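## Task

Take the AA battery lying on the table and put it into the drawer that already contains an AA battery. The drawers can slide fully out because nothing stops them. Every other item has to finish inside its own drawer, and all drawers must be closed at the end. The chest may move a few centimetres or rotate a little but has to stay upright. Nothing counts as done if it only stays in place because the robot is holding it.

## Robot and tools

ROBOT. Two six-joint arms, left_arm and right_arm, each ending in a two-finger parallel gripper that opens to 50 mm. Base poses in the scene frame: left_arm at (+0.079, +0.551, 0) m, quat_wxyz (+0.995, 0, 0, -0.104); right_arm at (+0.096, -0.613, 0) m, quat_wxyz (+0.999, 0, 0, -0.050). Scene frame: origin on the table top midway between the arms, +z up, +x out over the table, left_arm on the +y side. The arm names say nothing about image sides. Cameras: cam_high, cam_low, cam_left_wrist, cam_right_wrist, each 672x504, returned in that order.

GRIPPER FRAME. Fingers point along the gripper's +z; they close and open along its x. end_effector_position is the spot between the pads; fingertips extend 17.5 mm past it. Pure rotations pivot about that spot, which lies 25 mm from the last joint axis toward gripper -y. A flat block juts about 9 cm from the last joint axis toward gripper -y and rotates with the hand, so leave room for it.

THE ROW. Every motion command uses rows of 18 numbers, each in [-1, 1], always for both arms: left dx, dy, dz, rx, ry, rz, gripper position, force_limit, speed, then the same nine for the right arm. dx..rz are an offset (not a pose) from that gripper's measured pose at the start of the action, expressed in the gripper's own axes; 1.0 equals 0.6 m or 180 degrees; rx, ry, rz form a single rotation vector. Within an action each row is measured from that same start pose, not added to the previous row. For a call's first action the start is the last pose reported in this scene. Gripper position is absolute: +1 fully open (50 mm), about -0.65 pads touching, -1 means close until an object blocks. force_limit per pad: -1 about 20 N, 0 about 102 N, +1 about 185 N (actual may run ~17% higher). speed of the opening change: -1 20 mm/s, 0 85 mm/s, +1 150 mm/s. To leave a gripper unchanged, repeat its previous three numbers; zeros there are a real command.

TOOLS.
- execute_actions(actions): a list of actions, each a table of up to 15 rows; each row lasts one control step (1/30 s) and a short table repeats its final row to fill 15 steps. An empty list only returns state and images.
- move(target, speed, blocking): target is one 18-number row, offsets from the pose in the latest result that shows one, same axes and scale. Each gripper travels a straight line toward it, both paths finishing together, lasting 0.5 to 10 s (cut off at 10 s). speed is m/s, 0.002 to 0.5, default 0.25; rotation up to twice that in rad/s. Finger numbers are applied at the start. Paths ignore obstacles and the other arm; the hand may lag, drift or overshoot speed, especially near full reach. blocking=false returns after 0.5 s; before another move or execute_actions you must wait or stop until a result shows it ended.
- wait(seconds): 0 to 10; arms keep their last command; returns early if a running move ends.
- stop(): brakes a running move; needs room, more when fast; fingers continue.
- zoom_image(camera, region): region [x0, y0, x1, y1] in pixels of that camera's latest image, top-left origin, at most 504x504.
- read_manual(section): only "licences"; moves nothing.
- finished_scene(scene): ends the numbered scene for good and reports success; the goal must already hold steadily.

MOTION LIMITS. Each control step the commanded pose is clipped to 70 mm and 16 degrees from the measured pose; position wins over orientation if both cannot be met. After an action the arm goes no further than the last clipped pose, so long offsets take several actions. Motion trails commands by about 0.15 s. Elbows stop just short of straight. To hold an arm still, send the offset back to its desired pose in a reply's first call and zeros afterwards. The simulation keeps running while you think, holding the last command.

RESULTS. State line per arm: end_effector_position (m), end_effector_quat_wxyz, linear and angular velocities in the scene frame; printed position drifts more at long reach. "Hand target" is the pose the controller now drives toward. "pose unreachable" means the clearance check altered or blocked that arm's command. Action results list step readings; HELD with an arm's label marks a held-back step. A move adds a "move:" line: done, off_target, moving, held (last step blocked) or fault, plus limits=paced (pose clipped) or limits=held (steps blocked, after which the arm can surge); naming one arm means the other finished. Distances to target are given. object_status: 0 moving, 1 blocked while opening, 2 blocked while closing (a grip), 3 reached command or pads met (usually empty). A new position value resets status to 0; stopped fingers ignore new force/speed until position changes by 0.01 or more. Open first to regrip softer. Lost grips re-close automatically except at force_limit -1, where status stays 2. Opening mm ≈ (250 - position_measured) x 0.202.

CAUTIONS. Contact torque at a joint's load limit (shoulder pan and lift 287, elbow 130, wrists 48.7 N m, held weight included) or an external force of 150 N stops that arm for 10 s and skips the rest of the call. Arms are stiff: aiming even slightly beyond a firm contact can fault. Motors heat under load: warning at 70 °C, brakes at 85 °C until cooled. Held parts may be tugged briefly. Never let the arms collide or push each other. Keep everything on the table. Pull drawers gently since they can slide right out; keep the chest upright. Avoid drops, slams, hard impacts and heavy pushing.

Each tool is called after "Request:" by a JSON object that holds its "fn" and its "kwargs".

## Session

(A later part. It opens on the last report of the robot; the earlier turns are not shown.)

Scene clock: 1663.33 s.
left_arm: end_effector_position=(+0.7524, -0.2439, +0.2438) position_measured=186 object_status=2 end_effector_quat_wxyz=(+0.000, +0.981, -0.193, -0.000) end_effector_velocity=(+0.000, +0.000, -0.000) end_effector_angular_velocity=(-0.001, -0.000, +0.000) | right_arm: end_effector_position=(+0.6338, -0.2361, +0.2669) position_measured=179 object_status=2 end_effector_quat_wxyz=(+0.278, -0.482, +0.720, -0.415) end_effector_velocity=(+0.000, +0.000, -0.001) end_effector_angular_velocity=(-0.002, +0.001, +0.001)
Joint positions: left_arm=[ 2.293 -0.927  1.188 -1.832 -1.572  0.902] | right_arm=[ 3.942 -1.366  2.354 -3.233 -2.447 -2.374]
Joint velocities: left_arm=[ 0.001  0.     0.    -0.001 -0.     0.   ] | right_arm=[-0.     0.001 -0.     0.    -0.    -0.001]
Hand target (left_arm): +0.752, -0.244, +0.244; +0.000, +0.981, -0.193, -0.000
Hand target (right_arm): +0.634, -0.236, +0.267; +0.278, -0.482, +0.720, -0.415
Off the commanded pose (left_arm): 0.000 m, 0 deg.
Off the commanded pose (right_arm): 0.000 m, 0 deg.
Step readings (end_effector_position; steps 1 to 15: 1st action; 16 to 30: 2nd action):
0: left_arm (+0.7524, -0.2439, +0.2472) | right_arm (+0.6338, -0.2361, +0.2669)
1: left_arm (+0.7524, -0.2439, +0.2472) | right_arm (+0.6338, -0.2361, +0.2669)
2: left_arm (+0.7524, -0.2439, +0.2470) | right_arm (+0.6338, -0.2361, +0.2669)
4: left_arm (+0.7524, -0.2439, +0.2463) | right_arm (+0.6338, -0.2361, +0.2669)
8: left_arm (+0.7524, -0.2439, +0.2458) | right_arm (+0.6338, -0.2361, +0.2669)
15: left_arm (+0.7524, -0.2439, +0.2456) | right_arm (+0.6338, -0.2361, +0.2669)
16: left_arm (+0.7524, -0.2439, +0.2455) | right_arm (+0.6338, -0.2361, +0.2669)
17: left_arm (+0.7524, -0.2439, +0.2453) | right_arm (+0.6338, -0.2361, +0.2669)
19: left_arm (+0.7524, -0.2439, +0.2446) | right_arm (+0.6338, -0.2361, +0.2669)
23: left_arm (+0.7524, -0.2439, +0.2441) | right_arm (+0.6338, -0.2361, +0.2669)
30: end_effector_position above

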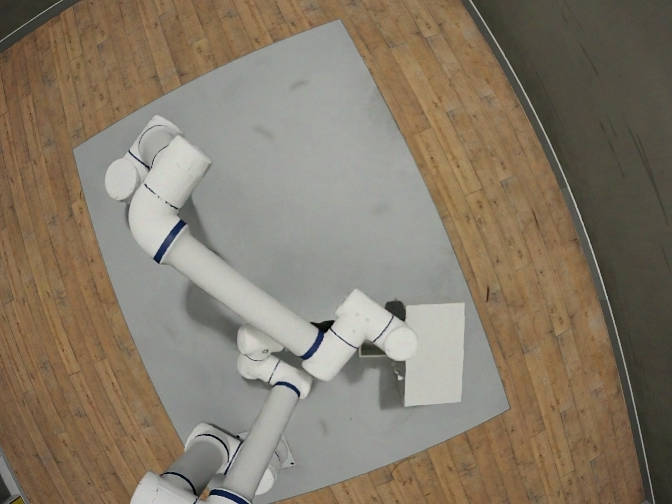

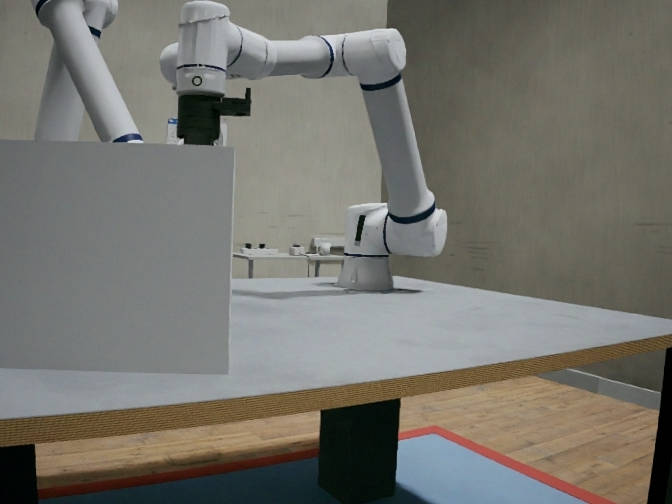

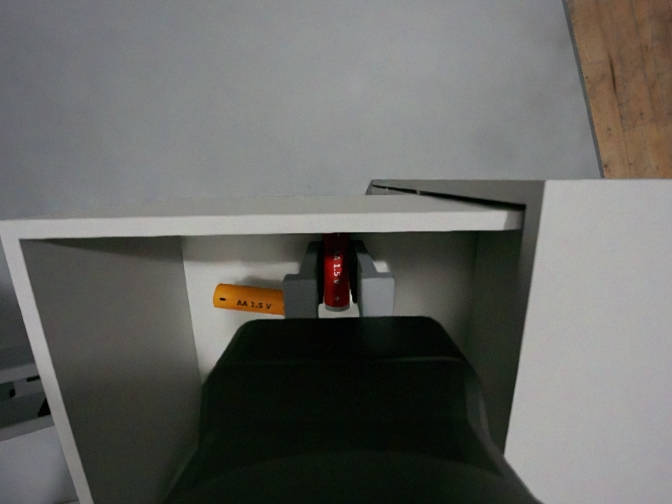

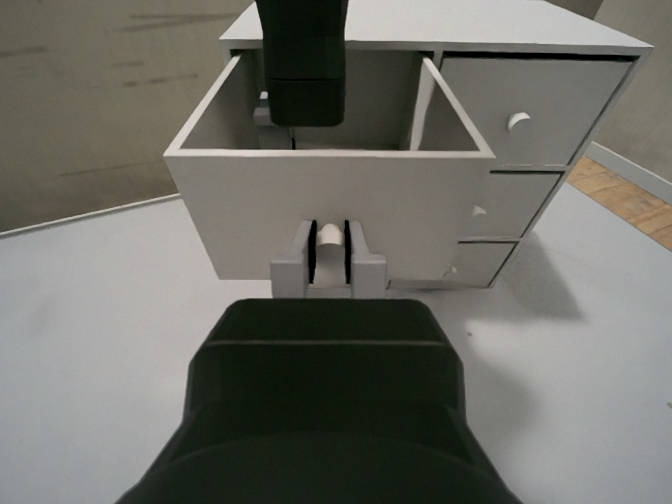

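Request:
{"fn": "execute_actions", "kwargs": {"actions": [[[0,0,0.0015,0,0,0,-1,-0.4,0,0,0,0,0,0,0,-1,-0.3,0.2],[0,0,0.003,0,0,0,-1,-0.4,0,0,0,0,0,0,0,-1,-0.3,0.2]]]}}

Scene clock: 1679.63 s.
left_arm: end_effector_position=(+0.7524, -0.2439, +0.2421) position_measured=186 object_status=2 end_effector_quat_wxyz=(+0.000, +0.981, -0.193, -0.000) end_effector_velocity=(-0.000, -0.000, -0.000) end_effector_angular_velocity=(+0.000, -0.000, -0.001) | right_arm: end_effector_position=(+0.6338, -0.2361, +0.2669) position_measured=179 object_status=2 end_effector_quat_wxyz=(+0.278, -0.482, +0.720, -0.415) end_effector_velocity=(+0.000, -0.001, -0.001) end_effector_angular_velocity=(-0.001, +0.001, -0.001)
Joint positions: left_arm=[ 2.293 -0.926  1.19  -1.835 -1.572  0.902] | right_arm=[ 3.942 -1.366  2.354 -3.233 -2.447 -2.374]
Joint velocities: left_arm=[-0.  0.  0. -0.  0.  0.] | right_arm=[-0.001  0.     0.     0.     0.    -0.   ]
Hand target (left_arm): +0.752, -0.244, +0.242; +0.000, +0.981, -0.193, -0.000
Hand target (right_arm): +0.634, -0.236, +0.267; +0.278, -0.482, +0.720, -0.415
Off the commanded pose (left_arm): 0.000 m, 0 deg.
Off the commanded pose (right_arm): 0.000 m, 0 deg.
Step readings (end_effector_position):
0: left_arm (+0.7524, -0.2439, +0.2438) | right_arm (+0.6338, -0.2361, +0.2669)
1: left_arm (+0.7524, -0.2439, +0.2437) | right_arm (+0.6338, -0.2361, +0.2669)
2: left_arm (+0.7524, -0.2439, +0.2435) | right_arm (+0.6338, -0.2361, +0.2669)
4: left_arm (+0.7524, -0.2439, +0.2428) | right_arm (+0.6338, -0.2361, +0.2669)
8: left_arm (+0.7524, -0.2439, +0.2423) | right_arm (+0.6338, -0.2361, +0.2669)
15: end_effector_position above

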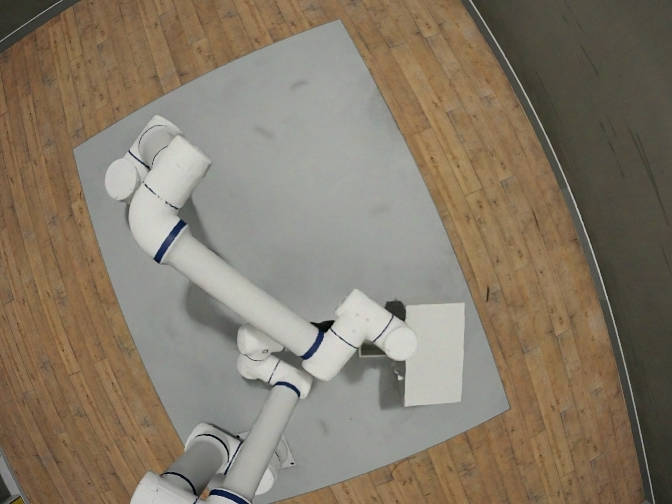

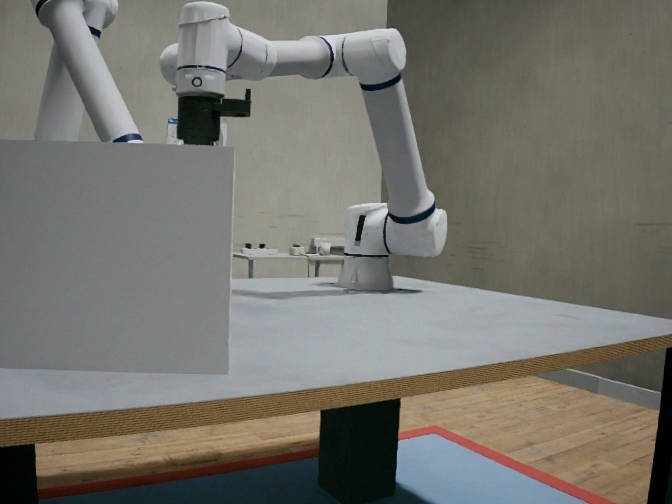

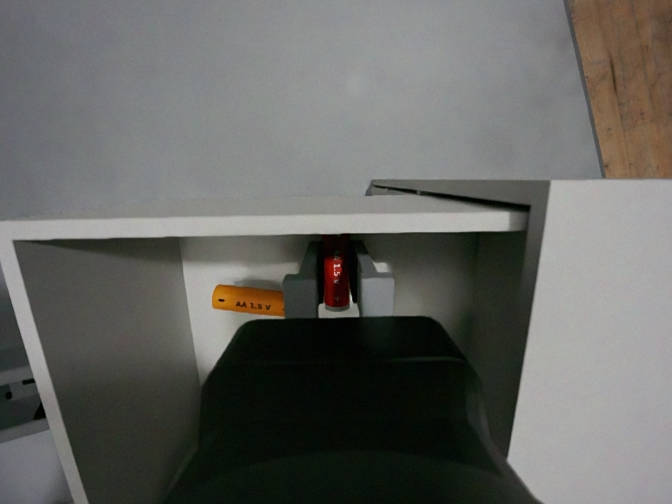

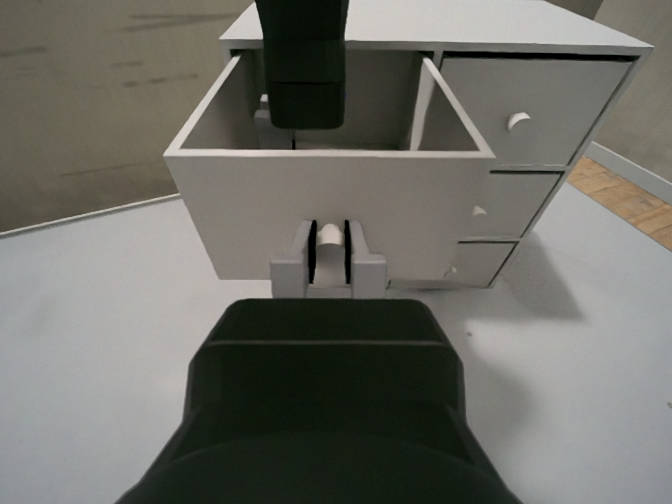

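Request:
{"fn": "zoom_image", "kwargs": {"camera": "cam_left_wrist", "region": [200,215,400,325]}}

Region (200, 215, 400, 325) of cam_left_wrist's 672x504 image, scaled by 2.520, with more detail than that image has; it fills the top 277 rows of this view, and the rest is white.

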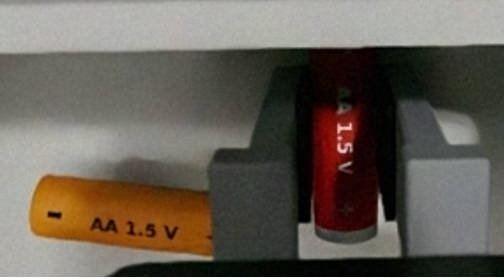

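Request:
{"fn": "execute_actions", "kwargs": {"actions": [[[0,0,0.0015,0,0,0,-1,-0.4,0,0,0,0,0,0,0,-1,-0.3,0.2],[0,0,0.003,0,0,0,-1,-0.4,0,0,0,0,0,0,0,-1,-0.3,0.2]],[[0,0,0.0012,0,0,0,-1,-0.4,0,0,0,0,0,0,0,-1,-0.3,0.2],[0,0,0.0025,0,0,0,-1,-0.4,0,0,0,0,0,0,0,-1,-0.3,0.2]]]}}

Scene clock: 1720.07 s.
left_arm: end_effector_position=(+0.7524, -0.2439, +0.2389) position_measured=186 object_status=2 end_effector_quat_wxyz=(+0.000, +0.981, -0.193, -0.000) end_effector_velocity=(+0.000, -0.000, +0.000) end_effector_angular_velocity=(-0.000, -0.001, -0.001) | right_arm: end_effector_position=(+0.6338, -0.2361, +0.2669) position_measured=179 object_status=2 end_effector_quat_wxyz=(+0.278, -0.482, +0.720, -0.415) end_effector_velocity=(+0.000, -0.000, +0.001) end_effector_angular_velocity=(+0.001, -0.002, -0.001)
Joint positions: left_arm=[ 2.293 -0.924  1.193 -1.84  -1.572  0.902] | right_arm=[ 3.942 -1.366  2.354 -3.233 -2.447 -2.374]
Joint velocities: left_arm=[-0.     0.    -0.001 -0.     0.001  0.001] | right_arm=[-0.001 -0.    -0.    -0.002  0.    -0.   ]
Hand target (left_arm): +0.752, -0.244, +0.239; +0.000, +0.981, -0.193, -0.000
Hand target (right_arm): +0.634, -0.236, +0.267; +0.278, -0.482, +0.720, -0.415
Off the commanded pose (left_arm): 0.000 m, 0 deg.
Off the commanded pose (right_arm): 0.000 m, 0 deg.
Step readings (end_effector_position; steps 1 to 15: 1st action; 16 to 30: 2nd action):
0: left_arm (+0.7524, -0.2439, +0.2420) | right_arm (+0.6338, -0.2361, +0.2669)
1: left_arm (+0.7524, -0.2439, +0.2420) | right_arm (+0.6338, -0.2361, +0.2669)
2: left_arm (+0.7524, -0.2439, +0.2418) | right_arm (+0.6338, -0.2361, +0.2669)
4: left_arm (+0.7524, -0.2439, +0.2411) | right_arm (+0.6338, -0.2361, +0.2669)
8: left_arm (+0.7524, -0.2439, +0.2406) | right_arm (+0.6338, -0.2361, +0.2669)
15: left_arm (+0.7524, -0.2439, +0.2403) | right_arm (+0.6338, -0.2361, +0.2669)
16: left_arm (+0.7524, -0.2439, +0.2403) | right_arm (+0.6338, -0.2361, +0.2669)
17: left_arm (+0.7524, -0.2439, +0.2401) | right_arm (+0.6338, -0.2361, +0.2669)
19: left_arm (+0.7524, -0.2439, +0.2395) | right_arm (+0.6338, -0.2361, +0.2669)
23: left_arm (+0.7524, -0.2439, +0.2391) | right_arm (+0.6338, -0.2361, +0.2669)
30: end_effector_position above

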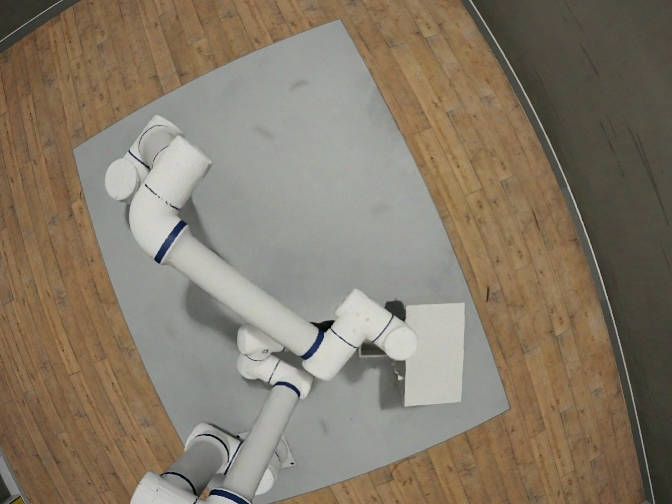

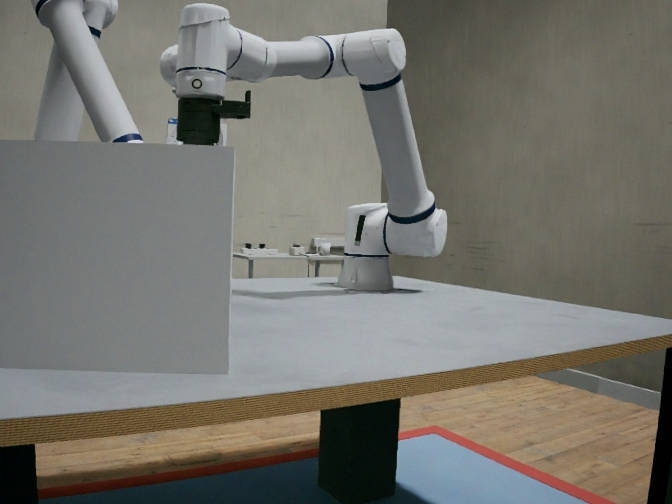

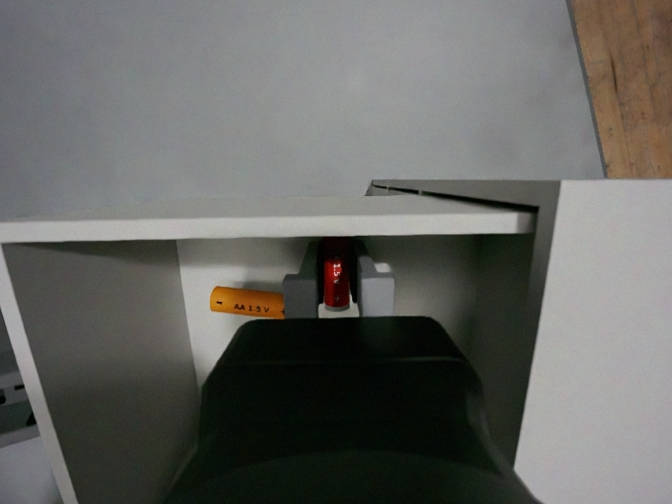

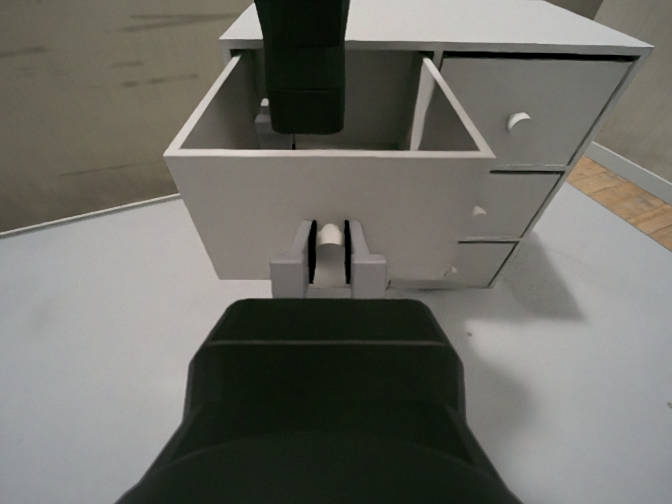

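Request:
{"fn": "zoom_image", "kwargs": {"camera": "cam_left_wrist", "region": [170,215,410,330]}}

Request:
{"fn": "zoom_image", "kwargs": {"camera": "cam_right_wrist", "region": [200,0,440,170]}}

Region (170, 215, 410, 330) of cam_left_wrist's 672x504 image, scaled by 2.100, with more detail than that image has; it fills the top 242 rows of this view, and the rest is white.

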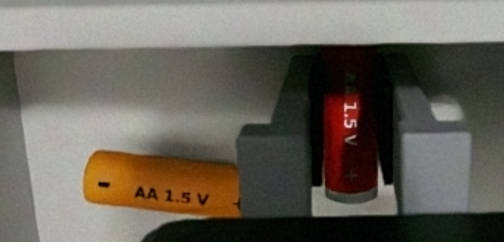

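Region (200, 0, 440, 170) of cam_right_wrist's 672x504 image, scaled by 2.100, with more detail than that image has; it fills the top 357 rows of this view, and the rest is white.

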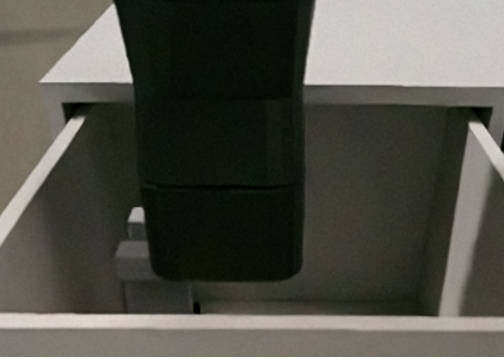

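Request:
{"fn": "zoom_image", "kwargs": {"camera": "cam_left_wrist", "region": [380,170,672,400]}}

Request:
{"fn": "zoom_image", "kwargs": {"camera": "cam_left_wrist", "region": [0,190,300,420]}}

Region (380, 170, 672, 400) of cam_left_wrist's 672x504 image, scaled by 1.726, with more detail than that image has; it fills the top 397 rows of this view, and the rest is white.

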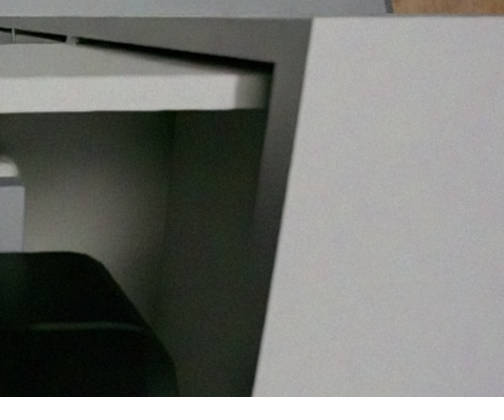

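Region (0, 190, 300, 420) of cam_left_wrist's 672x504 image, scaled by 1.680, with more detail than that image has; it fills the top 386 rows of this view, and the rest is white.

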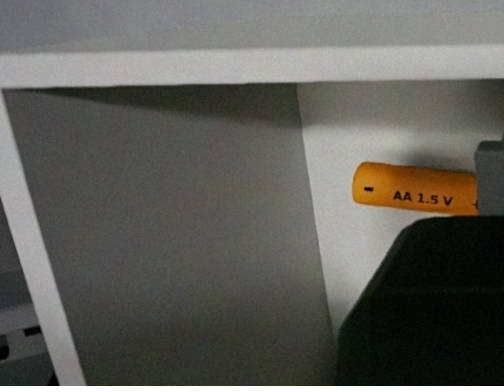

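Request:
{"fn": "execute_actions", "kwargs": {"actions": [[[0,0,0.0012,0,0,0,-1,-0.4,0,0,0,0,0,0,0,-1,-0.3,0.2],[0,0,0.0025,0,0,0,-1,-0.4,0,0,0,0,0,0,0,-1,-0.3,0.2]],[[0,0,0.0012,0,0,0,-1,-0.4,0,0,0,0,0,0,0,-1,-0.3,0.2],[0,0,0.0025,0,0,0,-1,-0.4,0,0,0,0,0,0,0,-1,-0.3,0.2]]]}}

Scene clock: 1780.00 s.
left_arm: end_effector_position=(+0.7525, -0.2439, +0.2362) position_measured=186 object_status=2 end_effector_quat_wxyz=(+0.000, +0.981, -0.193, -0.000) end_effector_velocity=(+0.000, +0.000, -0.000) end_effector_angular_velocity=(+0.001, +0.001, +0.003) | right_arm: end_effector_position=(+0.6338, -0.2361, +0.2669) position_measured=179 object_status=2 end_effector_quat_wxyz=(+0.278, -0.482, +0.720, -0.415) end_effector_velocity=(-0.000, -0.000, -0.000) end_effector_angular_velocity=(-0.000, +0.001, -0.000)
Joint positions: left_arm=[ 2.293 -0.923  1.196 -1.844 -1.572  0.902] | right_arm=[ 3.942 -1.366  2.354 -3.233 -2.447 -2.374]
Joint velocities: left_arm=[ 0.     0.001 -0.001  0.001 -0.    -0.003] | right_arm=[-0.    -0.     0.     0.001  0.     0.   ]
Hand target (left_arm): +0.752, -0.244, +0.236; +0.000, +0.981, -0.193, -0.000
Hand target (right_arm): +0.634, -0.236, +0.267; +0.278, -0.482, +0.720, -0.415
Off the commanded pose (left_arm): 0.000 m, 0 deg.
Off the commanded pose (right_arm): 0.000 m, 0 deg.
Step readings (end_effector_position; steps 1 to 15: 1st action; 16 to 30: 2nd action):
0: left_arm (+0.7524, -0.2439, +0.2388) | right_arm (+0.6338, -0.2361, +0.2669)
1: left_arm (+0.7524, -0.2439, +0.2388) | right_arm (+0.6338, -0.2361, +0.2669)
2: left_arm (+0.7524, -0.2439, +0.2386) | right_arm (+0.6338, -0.2361, +0.2669)
4: left_arm (+0.7524, -0.2439, +0.2380) | right_arm (+0.6338, -0.2361, +0.2669)
8: left_arm (+0.7524, -0.2439, +0.2377) | right_arm (+0.6338, -0.2361, +0.2669)
15: left_arm (+0.7524, -0.2439, +0.2375) | right_arm (+0.6338, -0.2361, +0.2669)
16: left_arm (+0.7524, -0.2439, +0.2374) | right_arm (+0.6338, -0.2361, +0.2669)
17: left_arm (+0.7524, -0.2439, +0.2373) | right_arm (+0.6338, -0.2361, +0.2669)
19: left_arm (+0.7525, -0.2440, +0.2370) | right_arm (+0.6338, -0.2361, +0.2669)
23: left_arm (+0.7525, -0.2440, +0.2366) | right_arm (+0.6338, -0.2361, +0.2669)
30: end_effector_position above

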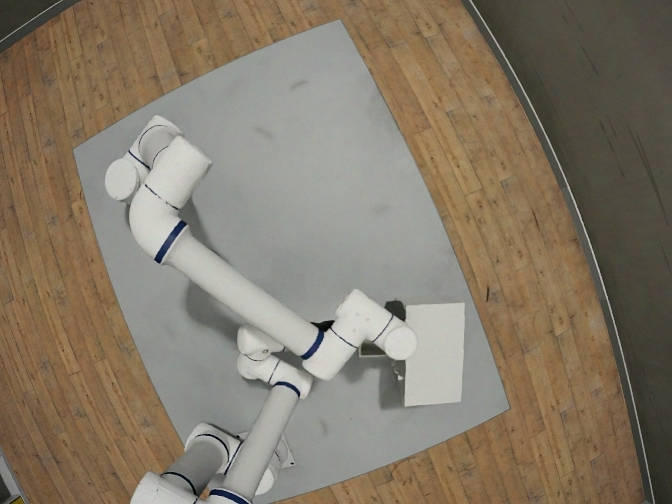

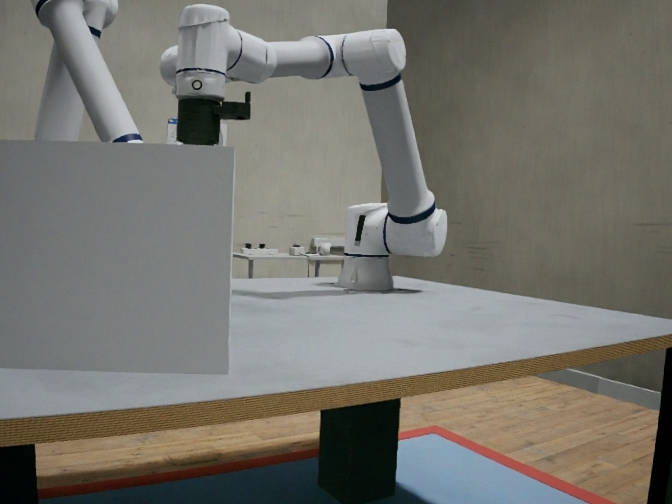

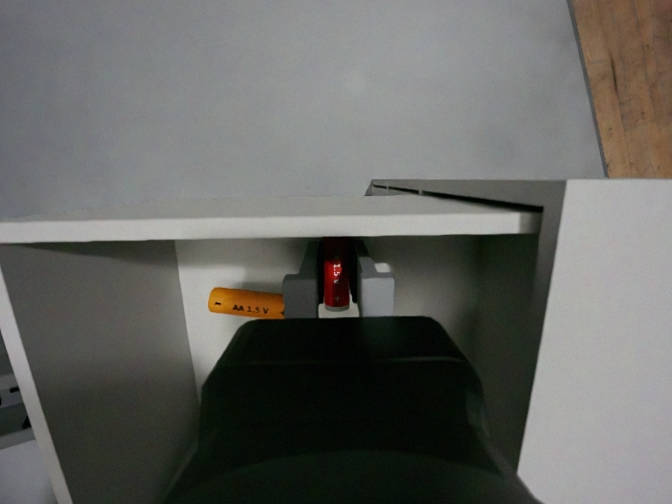

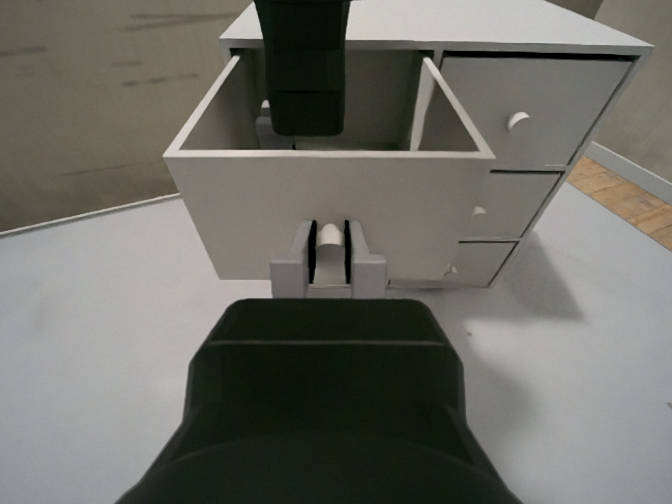

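Request:
{"fn": "execute_actions", "kwargs": {"actions": [[[0,0,0,0,0,0,0.15,-0.4,-0.3,0,0,0,0,0,0,-1,-0.3,0.2]]]}}

Scene clock: 1793.57 s.
left_arm: end_effector_position=(+0.7525, -0.2439, +0.2362) position_measured=130 object_status=3 end_effector_quat_wxyz=(+0.000, +0.981, -0.193, -0.000) end_effector_velocity=(-0.000, +0.001, +0.000) end_effector_angular_velocity=(+0.002, +0.001, -0.002) | right_arm: end_effector_position=(+0.6338, -0.2361, +0.2669) position_measured=179 object_status=2 end_effector_quat_wxyz=(+0.278, -0.482, +0.720, -0.415) end_effector_velocity=(-0.000, +0.000, -0.001) end_effector_angular_velocity=(-0.000, +0.000, +0.000)
Joint positions: left_arm=[ 2.293 -0.923  1.196 -1.844 -1.572  0.902] | right_arm=[ 3.942 -1.366  2.354 -3.233 -2.447 -2.374]
Joint velocities: left_arm=[ 0.    -0.001  0.001  0.002  0.     0.002] | right_arm=[ 0.001  0.001 -0.    -0.    -0.     0.   ]
Hand target (left_arm): +0.752, -0.244, +0.236; +0.000, +0.981, -0.193, -0.000
Hand target (right_arm): +0.634, -0.236, +0.267; +0.278, -0.482, +0.720, -0.415
Off the commanded pose (left_arm): 0.000 m, 0 deg.
Off the commanded pose (right_arm): 0.000 m, 0 deg.
Step readings (end_effector_position):
0: left_arm (+0.7524, -0.2439, +0.2360) | right_arm (+0.6338, -0.2361, +0.2669)
1: left_arm (+0.7524, -0.2439, +0.2359) | right_arm (+0.6338, -0.2361, +0.2670)
2: left_arm (+0.7523, -0.2436, +0.2348) | right_arm (+0.6338, -0.2361, +0.2671)
4: left_arm (+0.7523, -0.2435, +0.2348) | right_arm (+0.6338, -0.2361, +0.2671)
8: left_arm (+0.7524, -0.2437, +0.2355) | right_arm (+0.6338, -0.2361, +0.2671)
15: end_effector_position above

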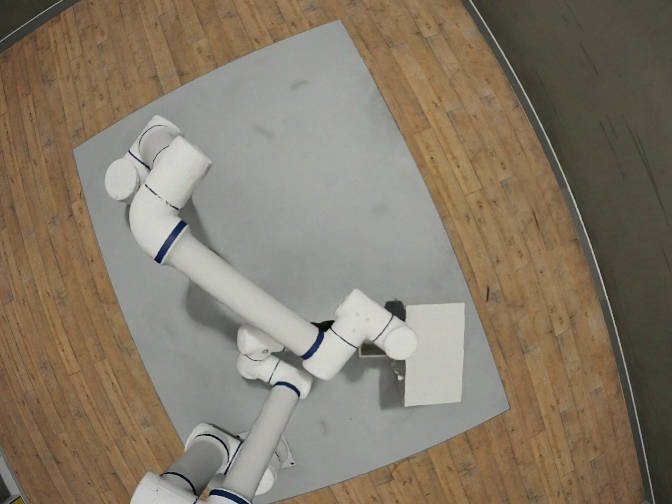

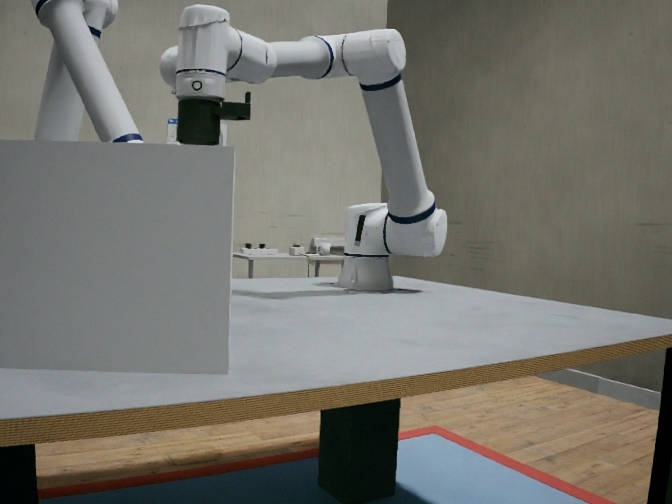

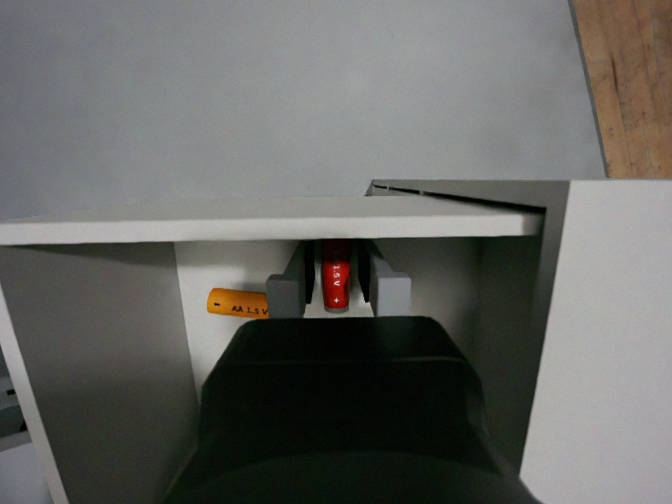

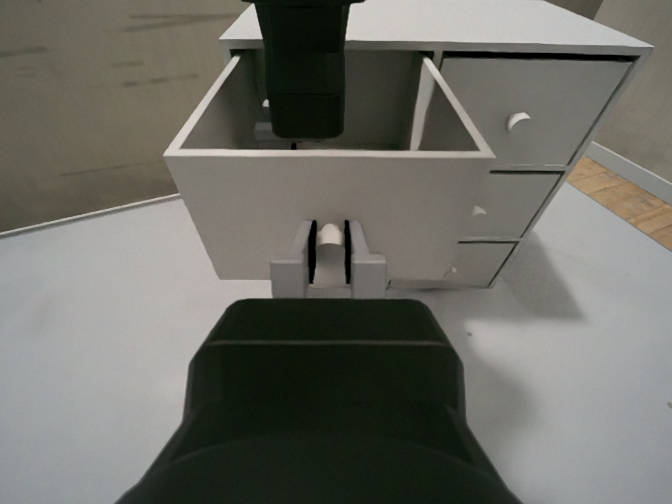

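Request:
{"fn": "move", "kwargs": {"target": [0,0,-0.19,0,0,0,0.15,-0.4,-0.3, 0,0,0,0,0,0,-1,-0.3,0.2], "speed": 0.2}}

Scene clock: 1850.63 s.
left_arm: end_effector_position=(+0.7523, -0.2439, +0.3498) position_measured=130 object_status=3 end_effector_quat_wxyz=(+0.000, +0.981, -0.193, -0.000) end_effector_velocity=(-0.000, +0.000, +0.002) end_effector_angular_velocity=(+0.001, +0.001, -0.002) | right_arm: end_effector_position=(+0.6338, -0.2361, +0.2669) position_measured=179 object_status=2 end_effector_quat_wxyz=(+0.278, -0.482, +0.720, -0.415) end_effector_velocity=(+0.000, -0.001, -0.000) end_effector_angular_velocity=(-0.001, +0.001, -0.001)
Joint positions: left_arm=[ 2.293 -0.961  1.055 -1.666 -1.572  0.902] | right_arm=[ 3.942 -1.366  2.354 -3.233 -2.447 -2.374]
Joint velocities: left_arm=[-0.    -0.    -0.004  0.006 -0.001  0.001] | right_arm=[-0.002 -0.     0.     0.001  0.    -0.001]
Hand target (left_arm): +0.752, -0.244, +0.350; +0.000, +0.981, -0.193, -0.000
Hand target (right_arm): +0.634, -0.236, +0.267; +0.278, -0.482, +0.720, -0.415
Off the commanded pose (left_arm): 0.000 m, 0 deg.
Off the commanded pose (right_arm): 0.000 m, 0 deg.
move: done

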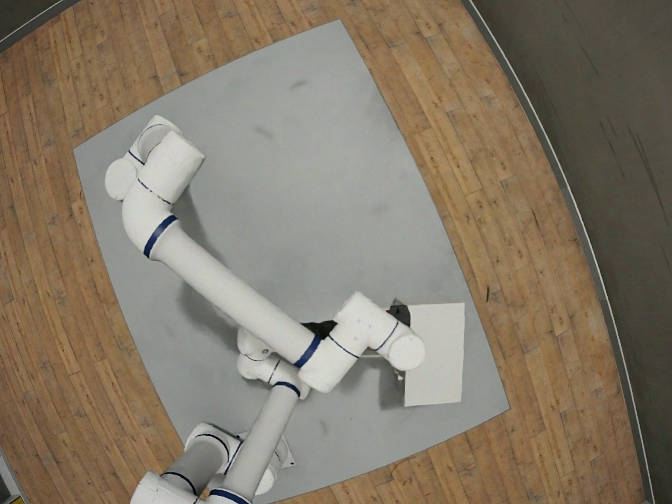

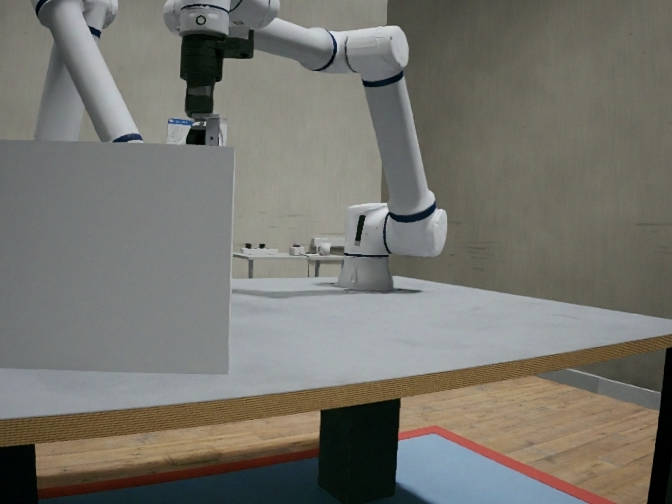

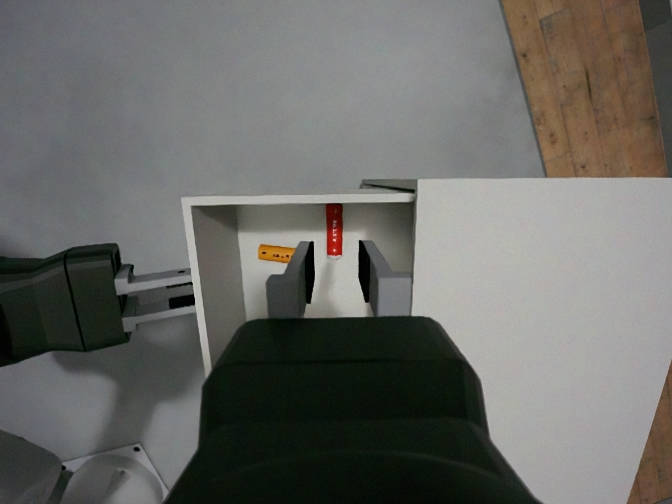

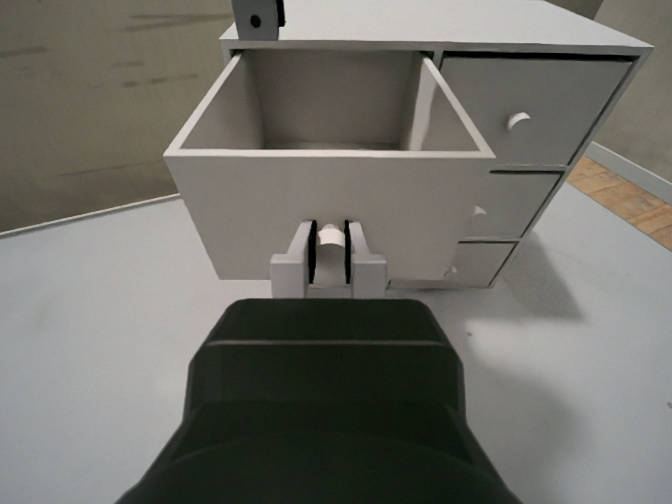

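Request:
{"fn": "move", "kwargs": {"target": [0,0,-0.1,0,0,0,0.15,-0.4,-0.3, 0,-0.1191,0.2063,0,0,0,-1,-0.3,0.2], "speed": 0.11}}

Scene clock: 1890.07 s.
left_arm: end_effector_position=(+0.7522, -0.2439, +0.4097) position_measured=130 object_status=3 end_effector_quat_wxyz=(+0.000, +0.981, -0.193, -0.000) end_effector_velocity=(+0.000, +0.001, +0.000) end_effector_angular_velocity=(+0.002, +0.001, -0.000) | right_arm: end_effector_position=(+0.7656, -0.2905, +0.2667) position_measured=179 object_status=2 end_effector_quat_wxyz=(+0.278, -0.482, +0.720, -0.416) end_effector_velocity=(+0.003, -0.002, +0.001) end_effector_angular_velocity=(-0.000, -0.002, -0.001)
Joint positions: left_arm=[ 2.293 -0.966  0.959 -1.564 -1.572  0.901] | right_arm=[ 3.727 -1.274  2.263 -3.398 -2.299 -2.601]
Joint velocities: left_arm=[ 0.     0.    -0.002  0.004 -0.     0.001] | right_arm=[-0.005  0.001 -0.002 -0.004  0.003 -0.005]
Hand target (left_arm): +0.752, -0.244, +0.410; +0.000, +0.981, -0.193, -0.000
Hand target (right_arm): +0.766, -0.291, +0.267; +0.278, -0.482, +0.720, -0.416
Off the commanded pose (left_arm): 0.000 m, 0 deg.
Off the commanded pose (right_arm): 0.000 m, 0 deg.
move: done

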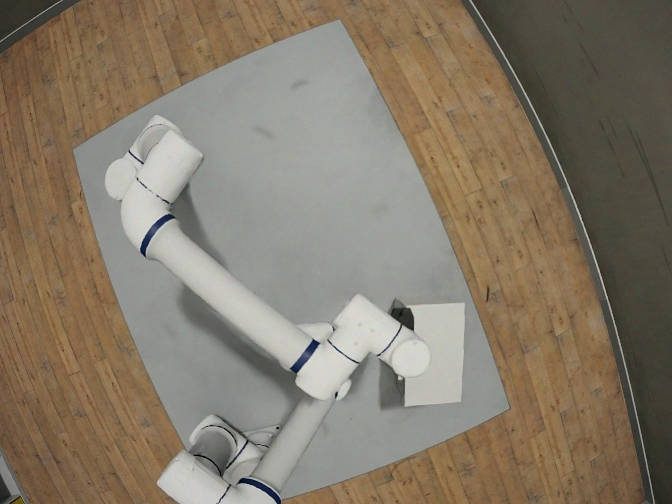

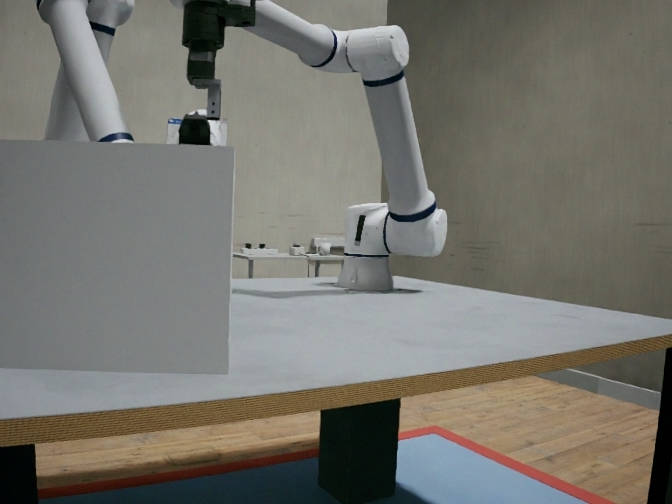

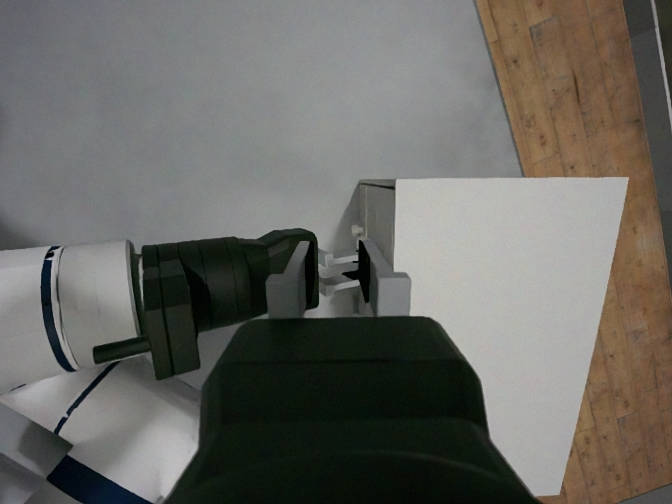

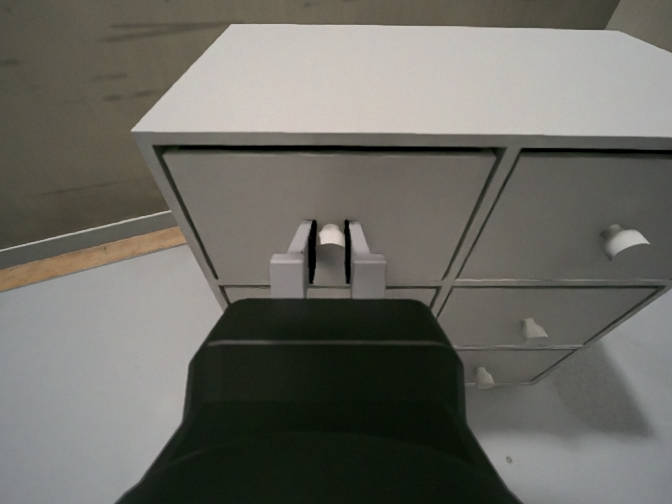

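Request:
{"fn": "zoom_image", "kwargs": {"camera": "cam_right_wrist", "region": [120,110,672,400]}}

Request:
{"fn": "zoom_image", "kwargs": {"camera": "cam_left_wrist", "region": [300,160,460,320]}}

Region (120, 110, 672, 400) is 552x290 pixels. A region can be at most 504 by 504 pixels.

Region (300, 160, 460, 320) of cam_left_wrist's 672x504 image, scaled by 3.150, with more detail than that image has.

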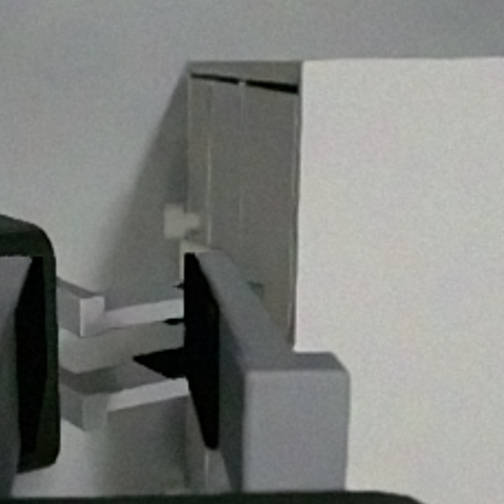

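Request:
{"fn": "zoom_image", "kwargs": {"camera": "cam_right_wrist", "region": [120,110,620,300]}}

Region (120, 110, 620, 300) of cam_right_wrist's 672x504 image, scaled by 1.008, with more detail than that image has; it fills the top 192 rows of this view, and the rest is white.

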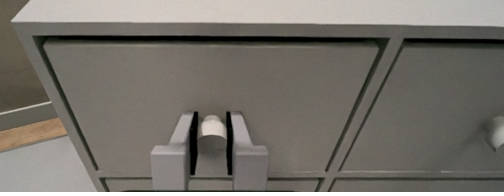

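Request:
{"fn": "zoom_image", "kwargs": {"camera": "cam_right_wrist", "region": [400,120,600,220]}}

Region (400, 120, 600, 220) of cam_right_wrist's 672x504 image, scaled by 2.520, with more detail than that image has.

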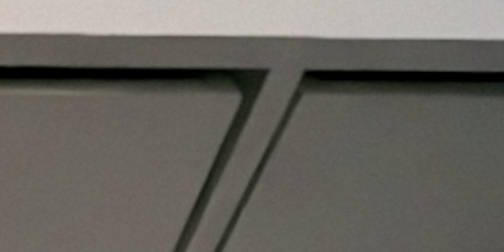

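Request:
{"fn": "execute_actions", "kwargs": {"actions": []}}

Scene clock: 1909.37 s.
left_arm: end_effector_position=(+0.7522, -0.2440, +0.4098) position_measured=130 object_status=3 end_effector_quat_wxyz=(+0.000, +0.981, -0.193, -0.000) end_effector_velocity=(-0.000, -0.001, -0.000) end_effector_angular_velocity=(-0.002, +0.000, +0.001) | right_arm: end_effector_position=(+0.7660, -0.2906, +0.2667) position_measured=179 object_status=2 end_effector_quat_wxyz=(+0.278, -0.482, +0.720, -0.416) end_effector_velocity=(-0.000, +0.000, -0.000) end_effector_angular_velocity=(+0.001, -0.001, +0.000)
Joint positions: left_arm=[ 2.293 -0.966  0.958 -1.564 -1.572  0.901] | right_arm=[ 3.726 -1.274  2.263 -3.398 -2.299 -2.601]
Joint velocities: left_arm=[-0.    -0.     0.001 -0.002 -0.001 -0.001] | right_arm=[ 0.     0.001  0.    -0.001 -0.     0.   ]
Hand target (left_arm): +0.752, -0.244, +0.410; +0.000, +0.981, -0.193, -0.000
Hand target (right_arm): +0.766, -0.291, +0.267; +0.278, -0.482, +0.720, -0.416
Off the commanded pose (left_arm): 0.000 m, 0 deg.
Off the commanded pose (right_arm): 0.000 m, 0 deg.

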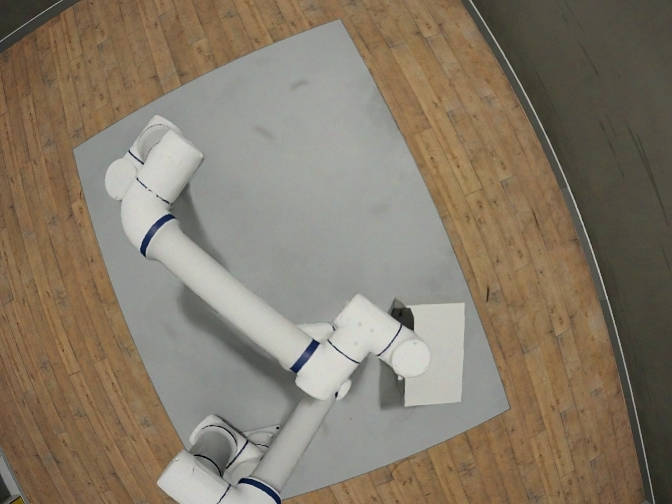

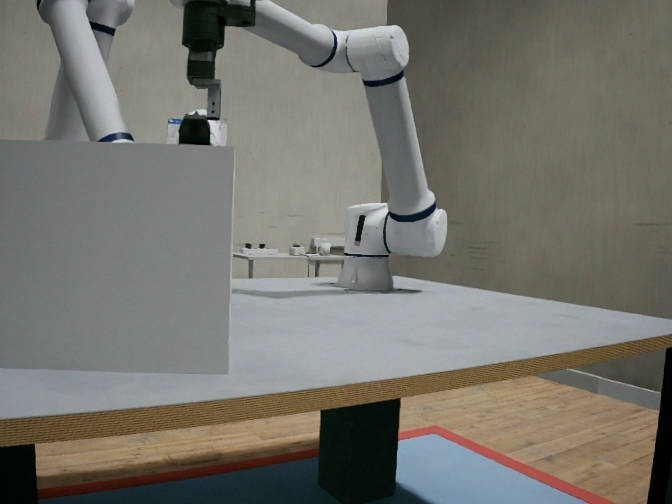

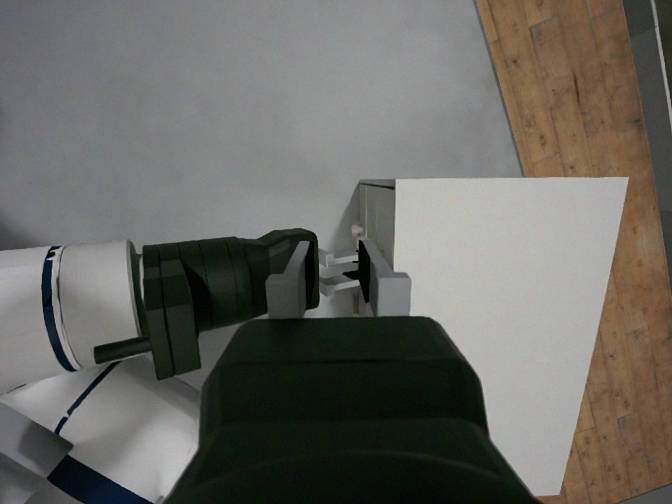

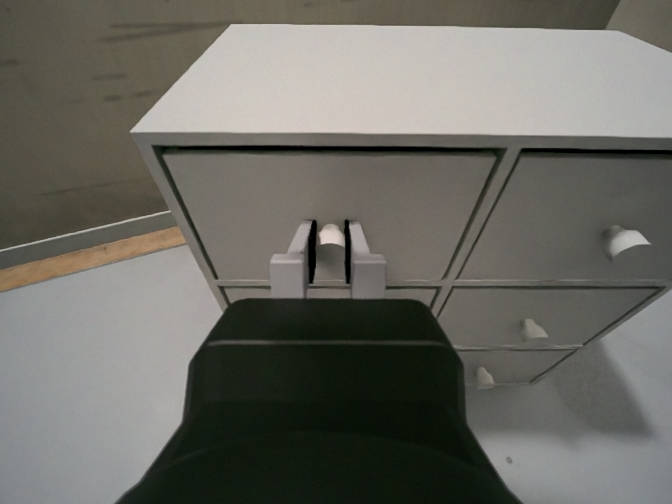

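Request:
{"fn": "zoom_image", "kwargs": {"camera": "cam_right_wrist", "region": [400,120,600,220]}}

Request:
{"fn": "zoom_image", "kwargs": {"camera": "cam_right_wrist", "region": [130,120,330,220]}}

Region (400, 120, 600, 220) of cam_right_wrist's 672x504 image, scaled by 2.520, with more detail than that image has.

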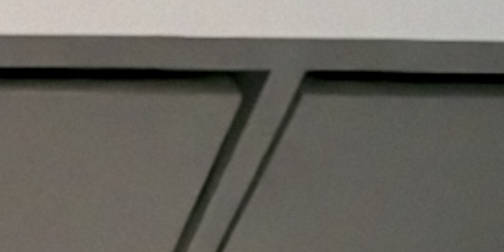

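Region (130, 120, 330, 220) of cam_right_wrist's 672x504 image, scaled by 2.520, with more detail than that image has.

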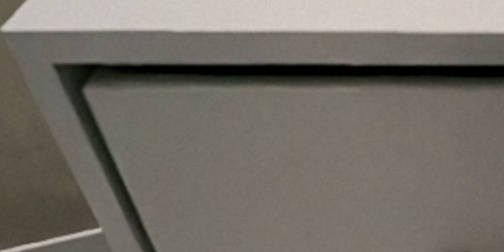

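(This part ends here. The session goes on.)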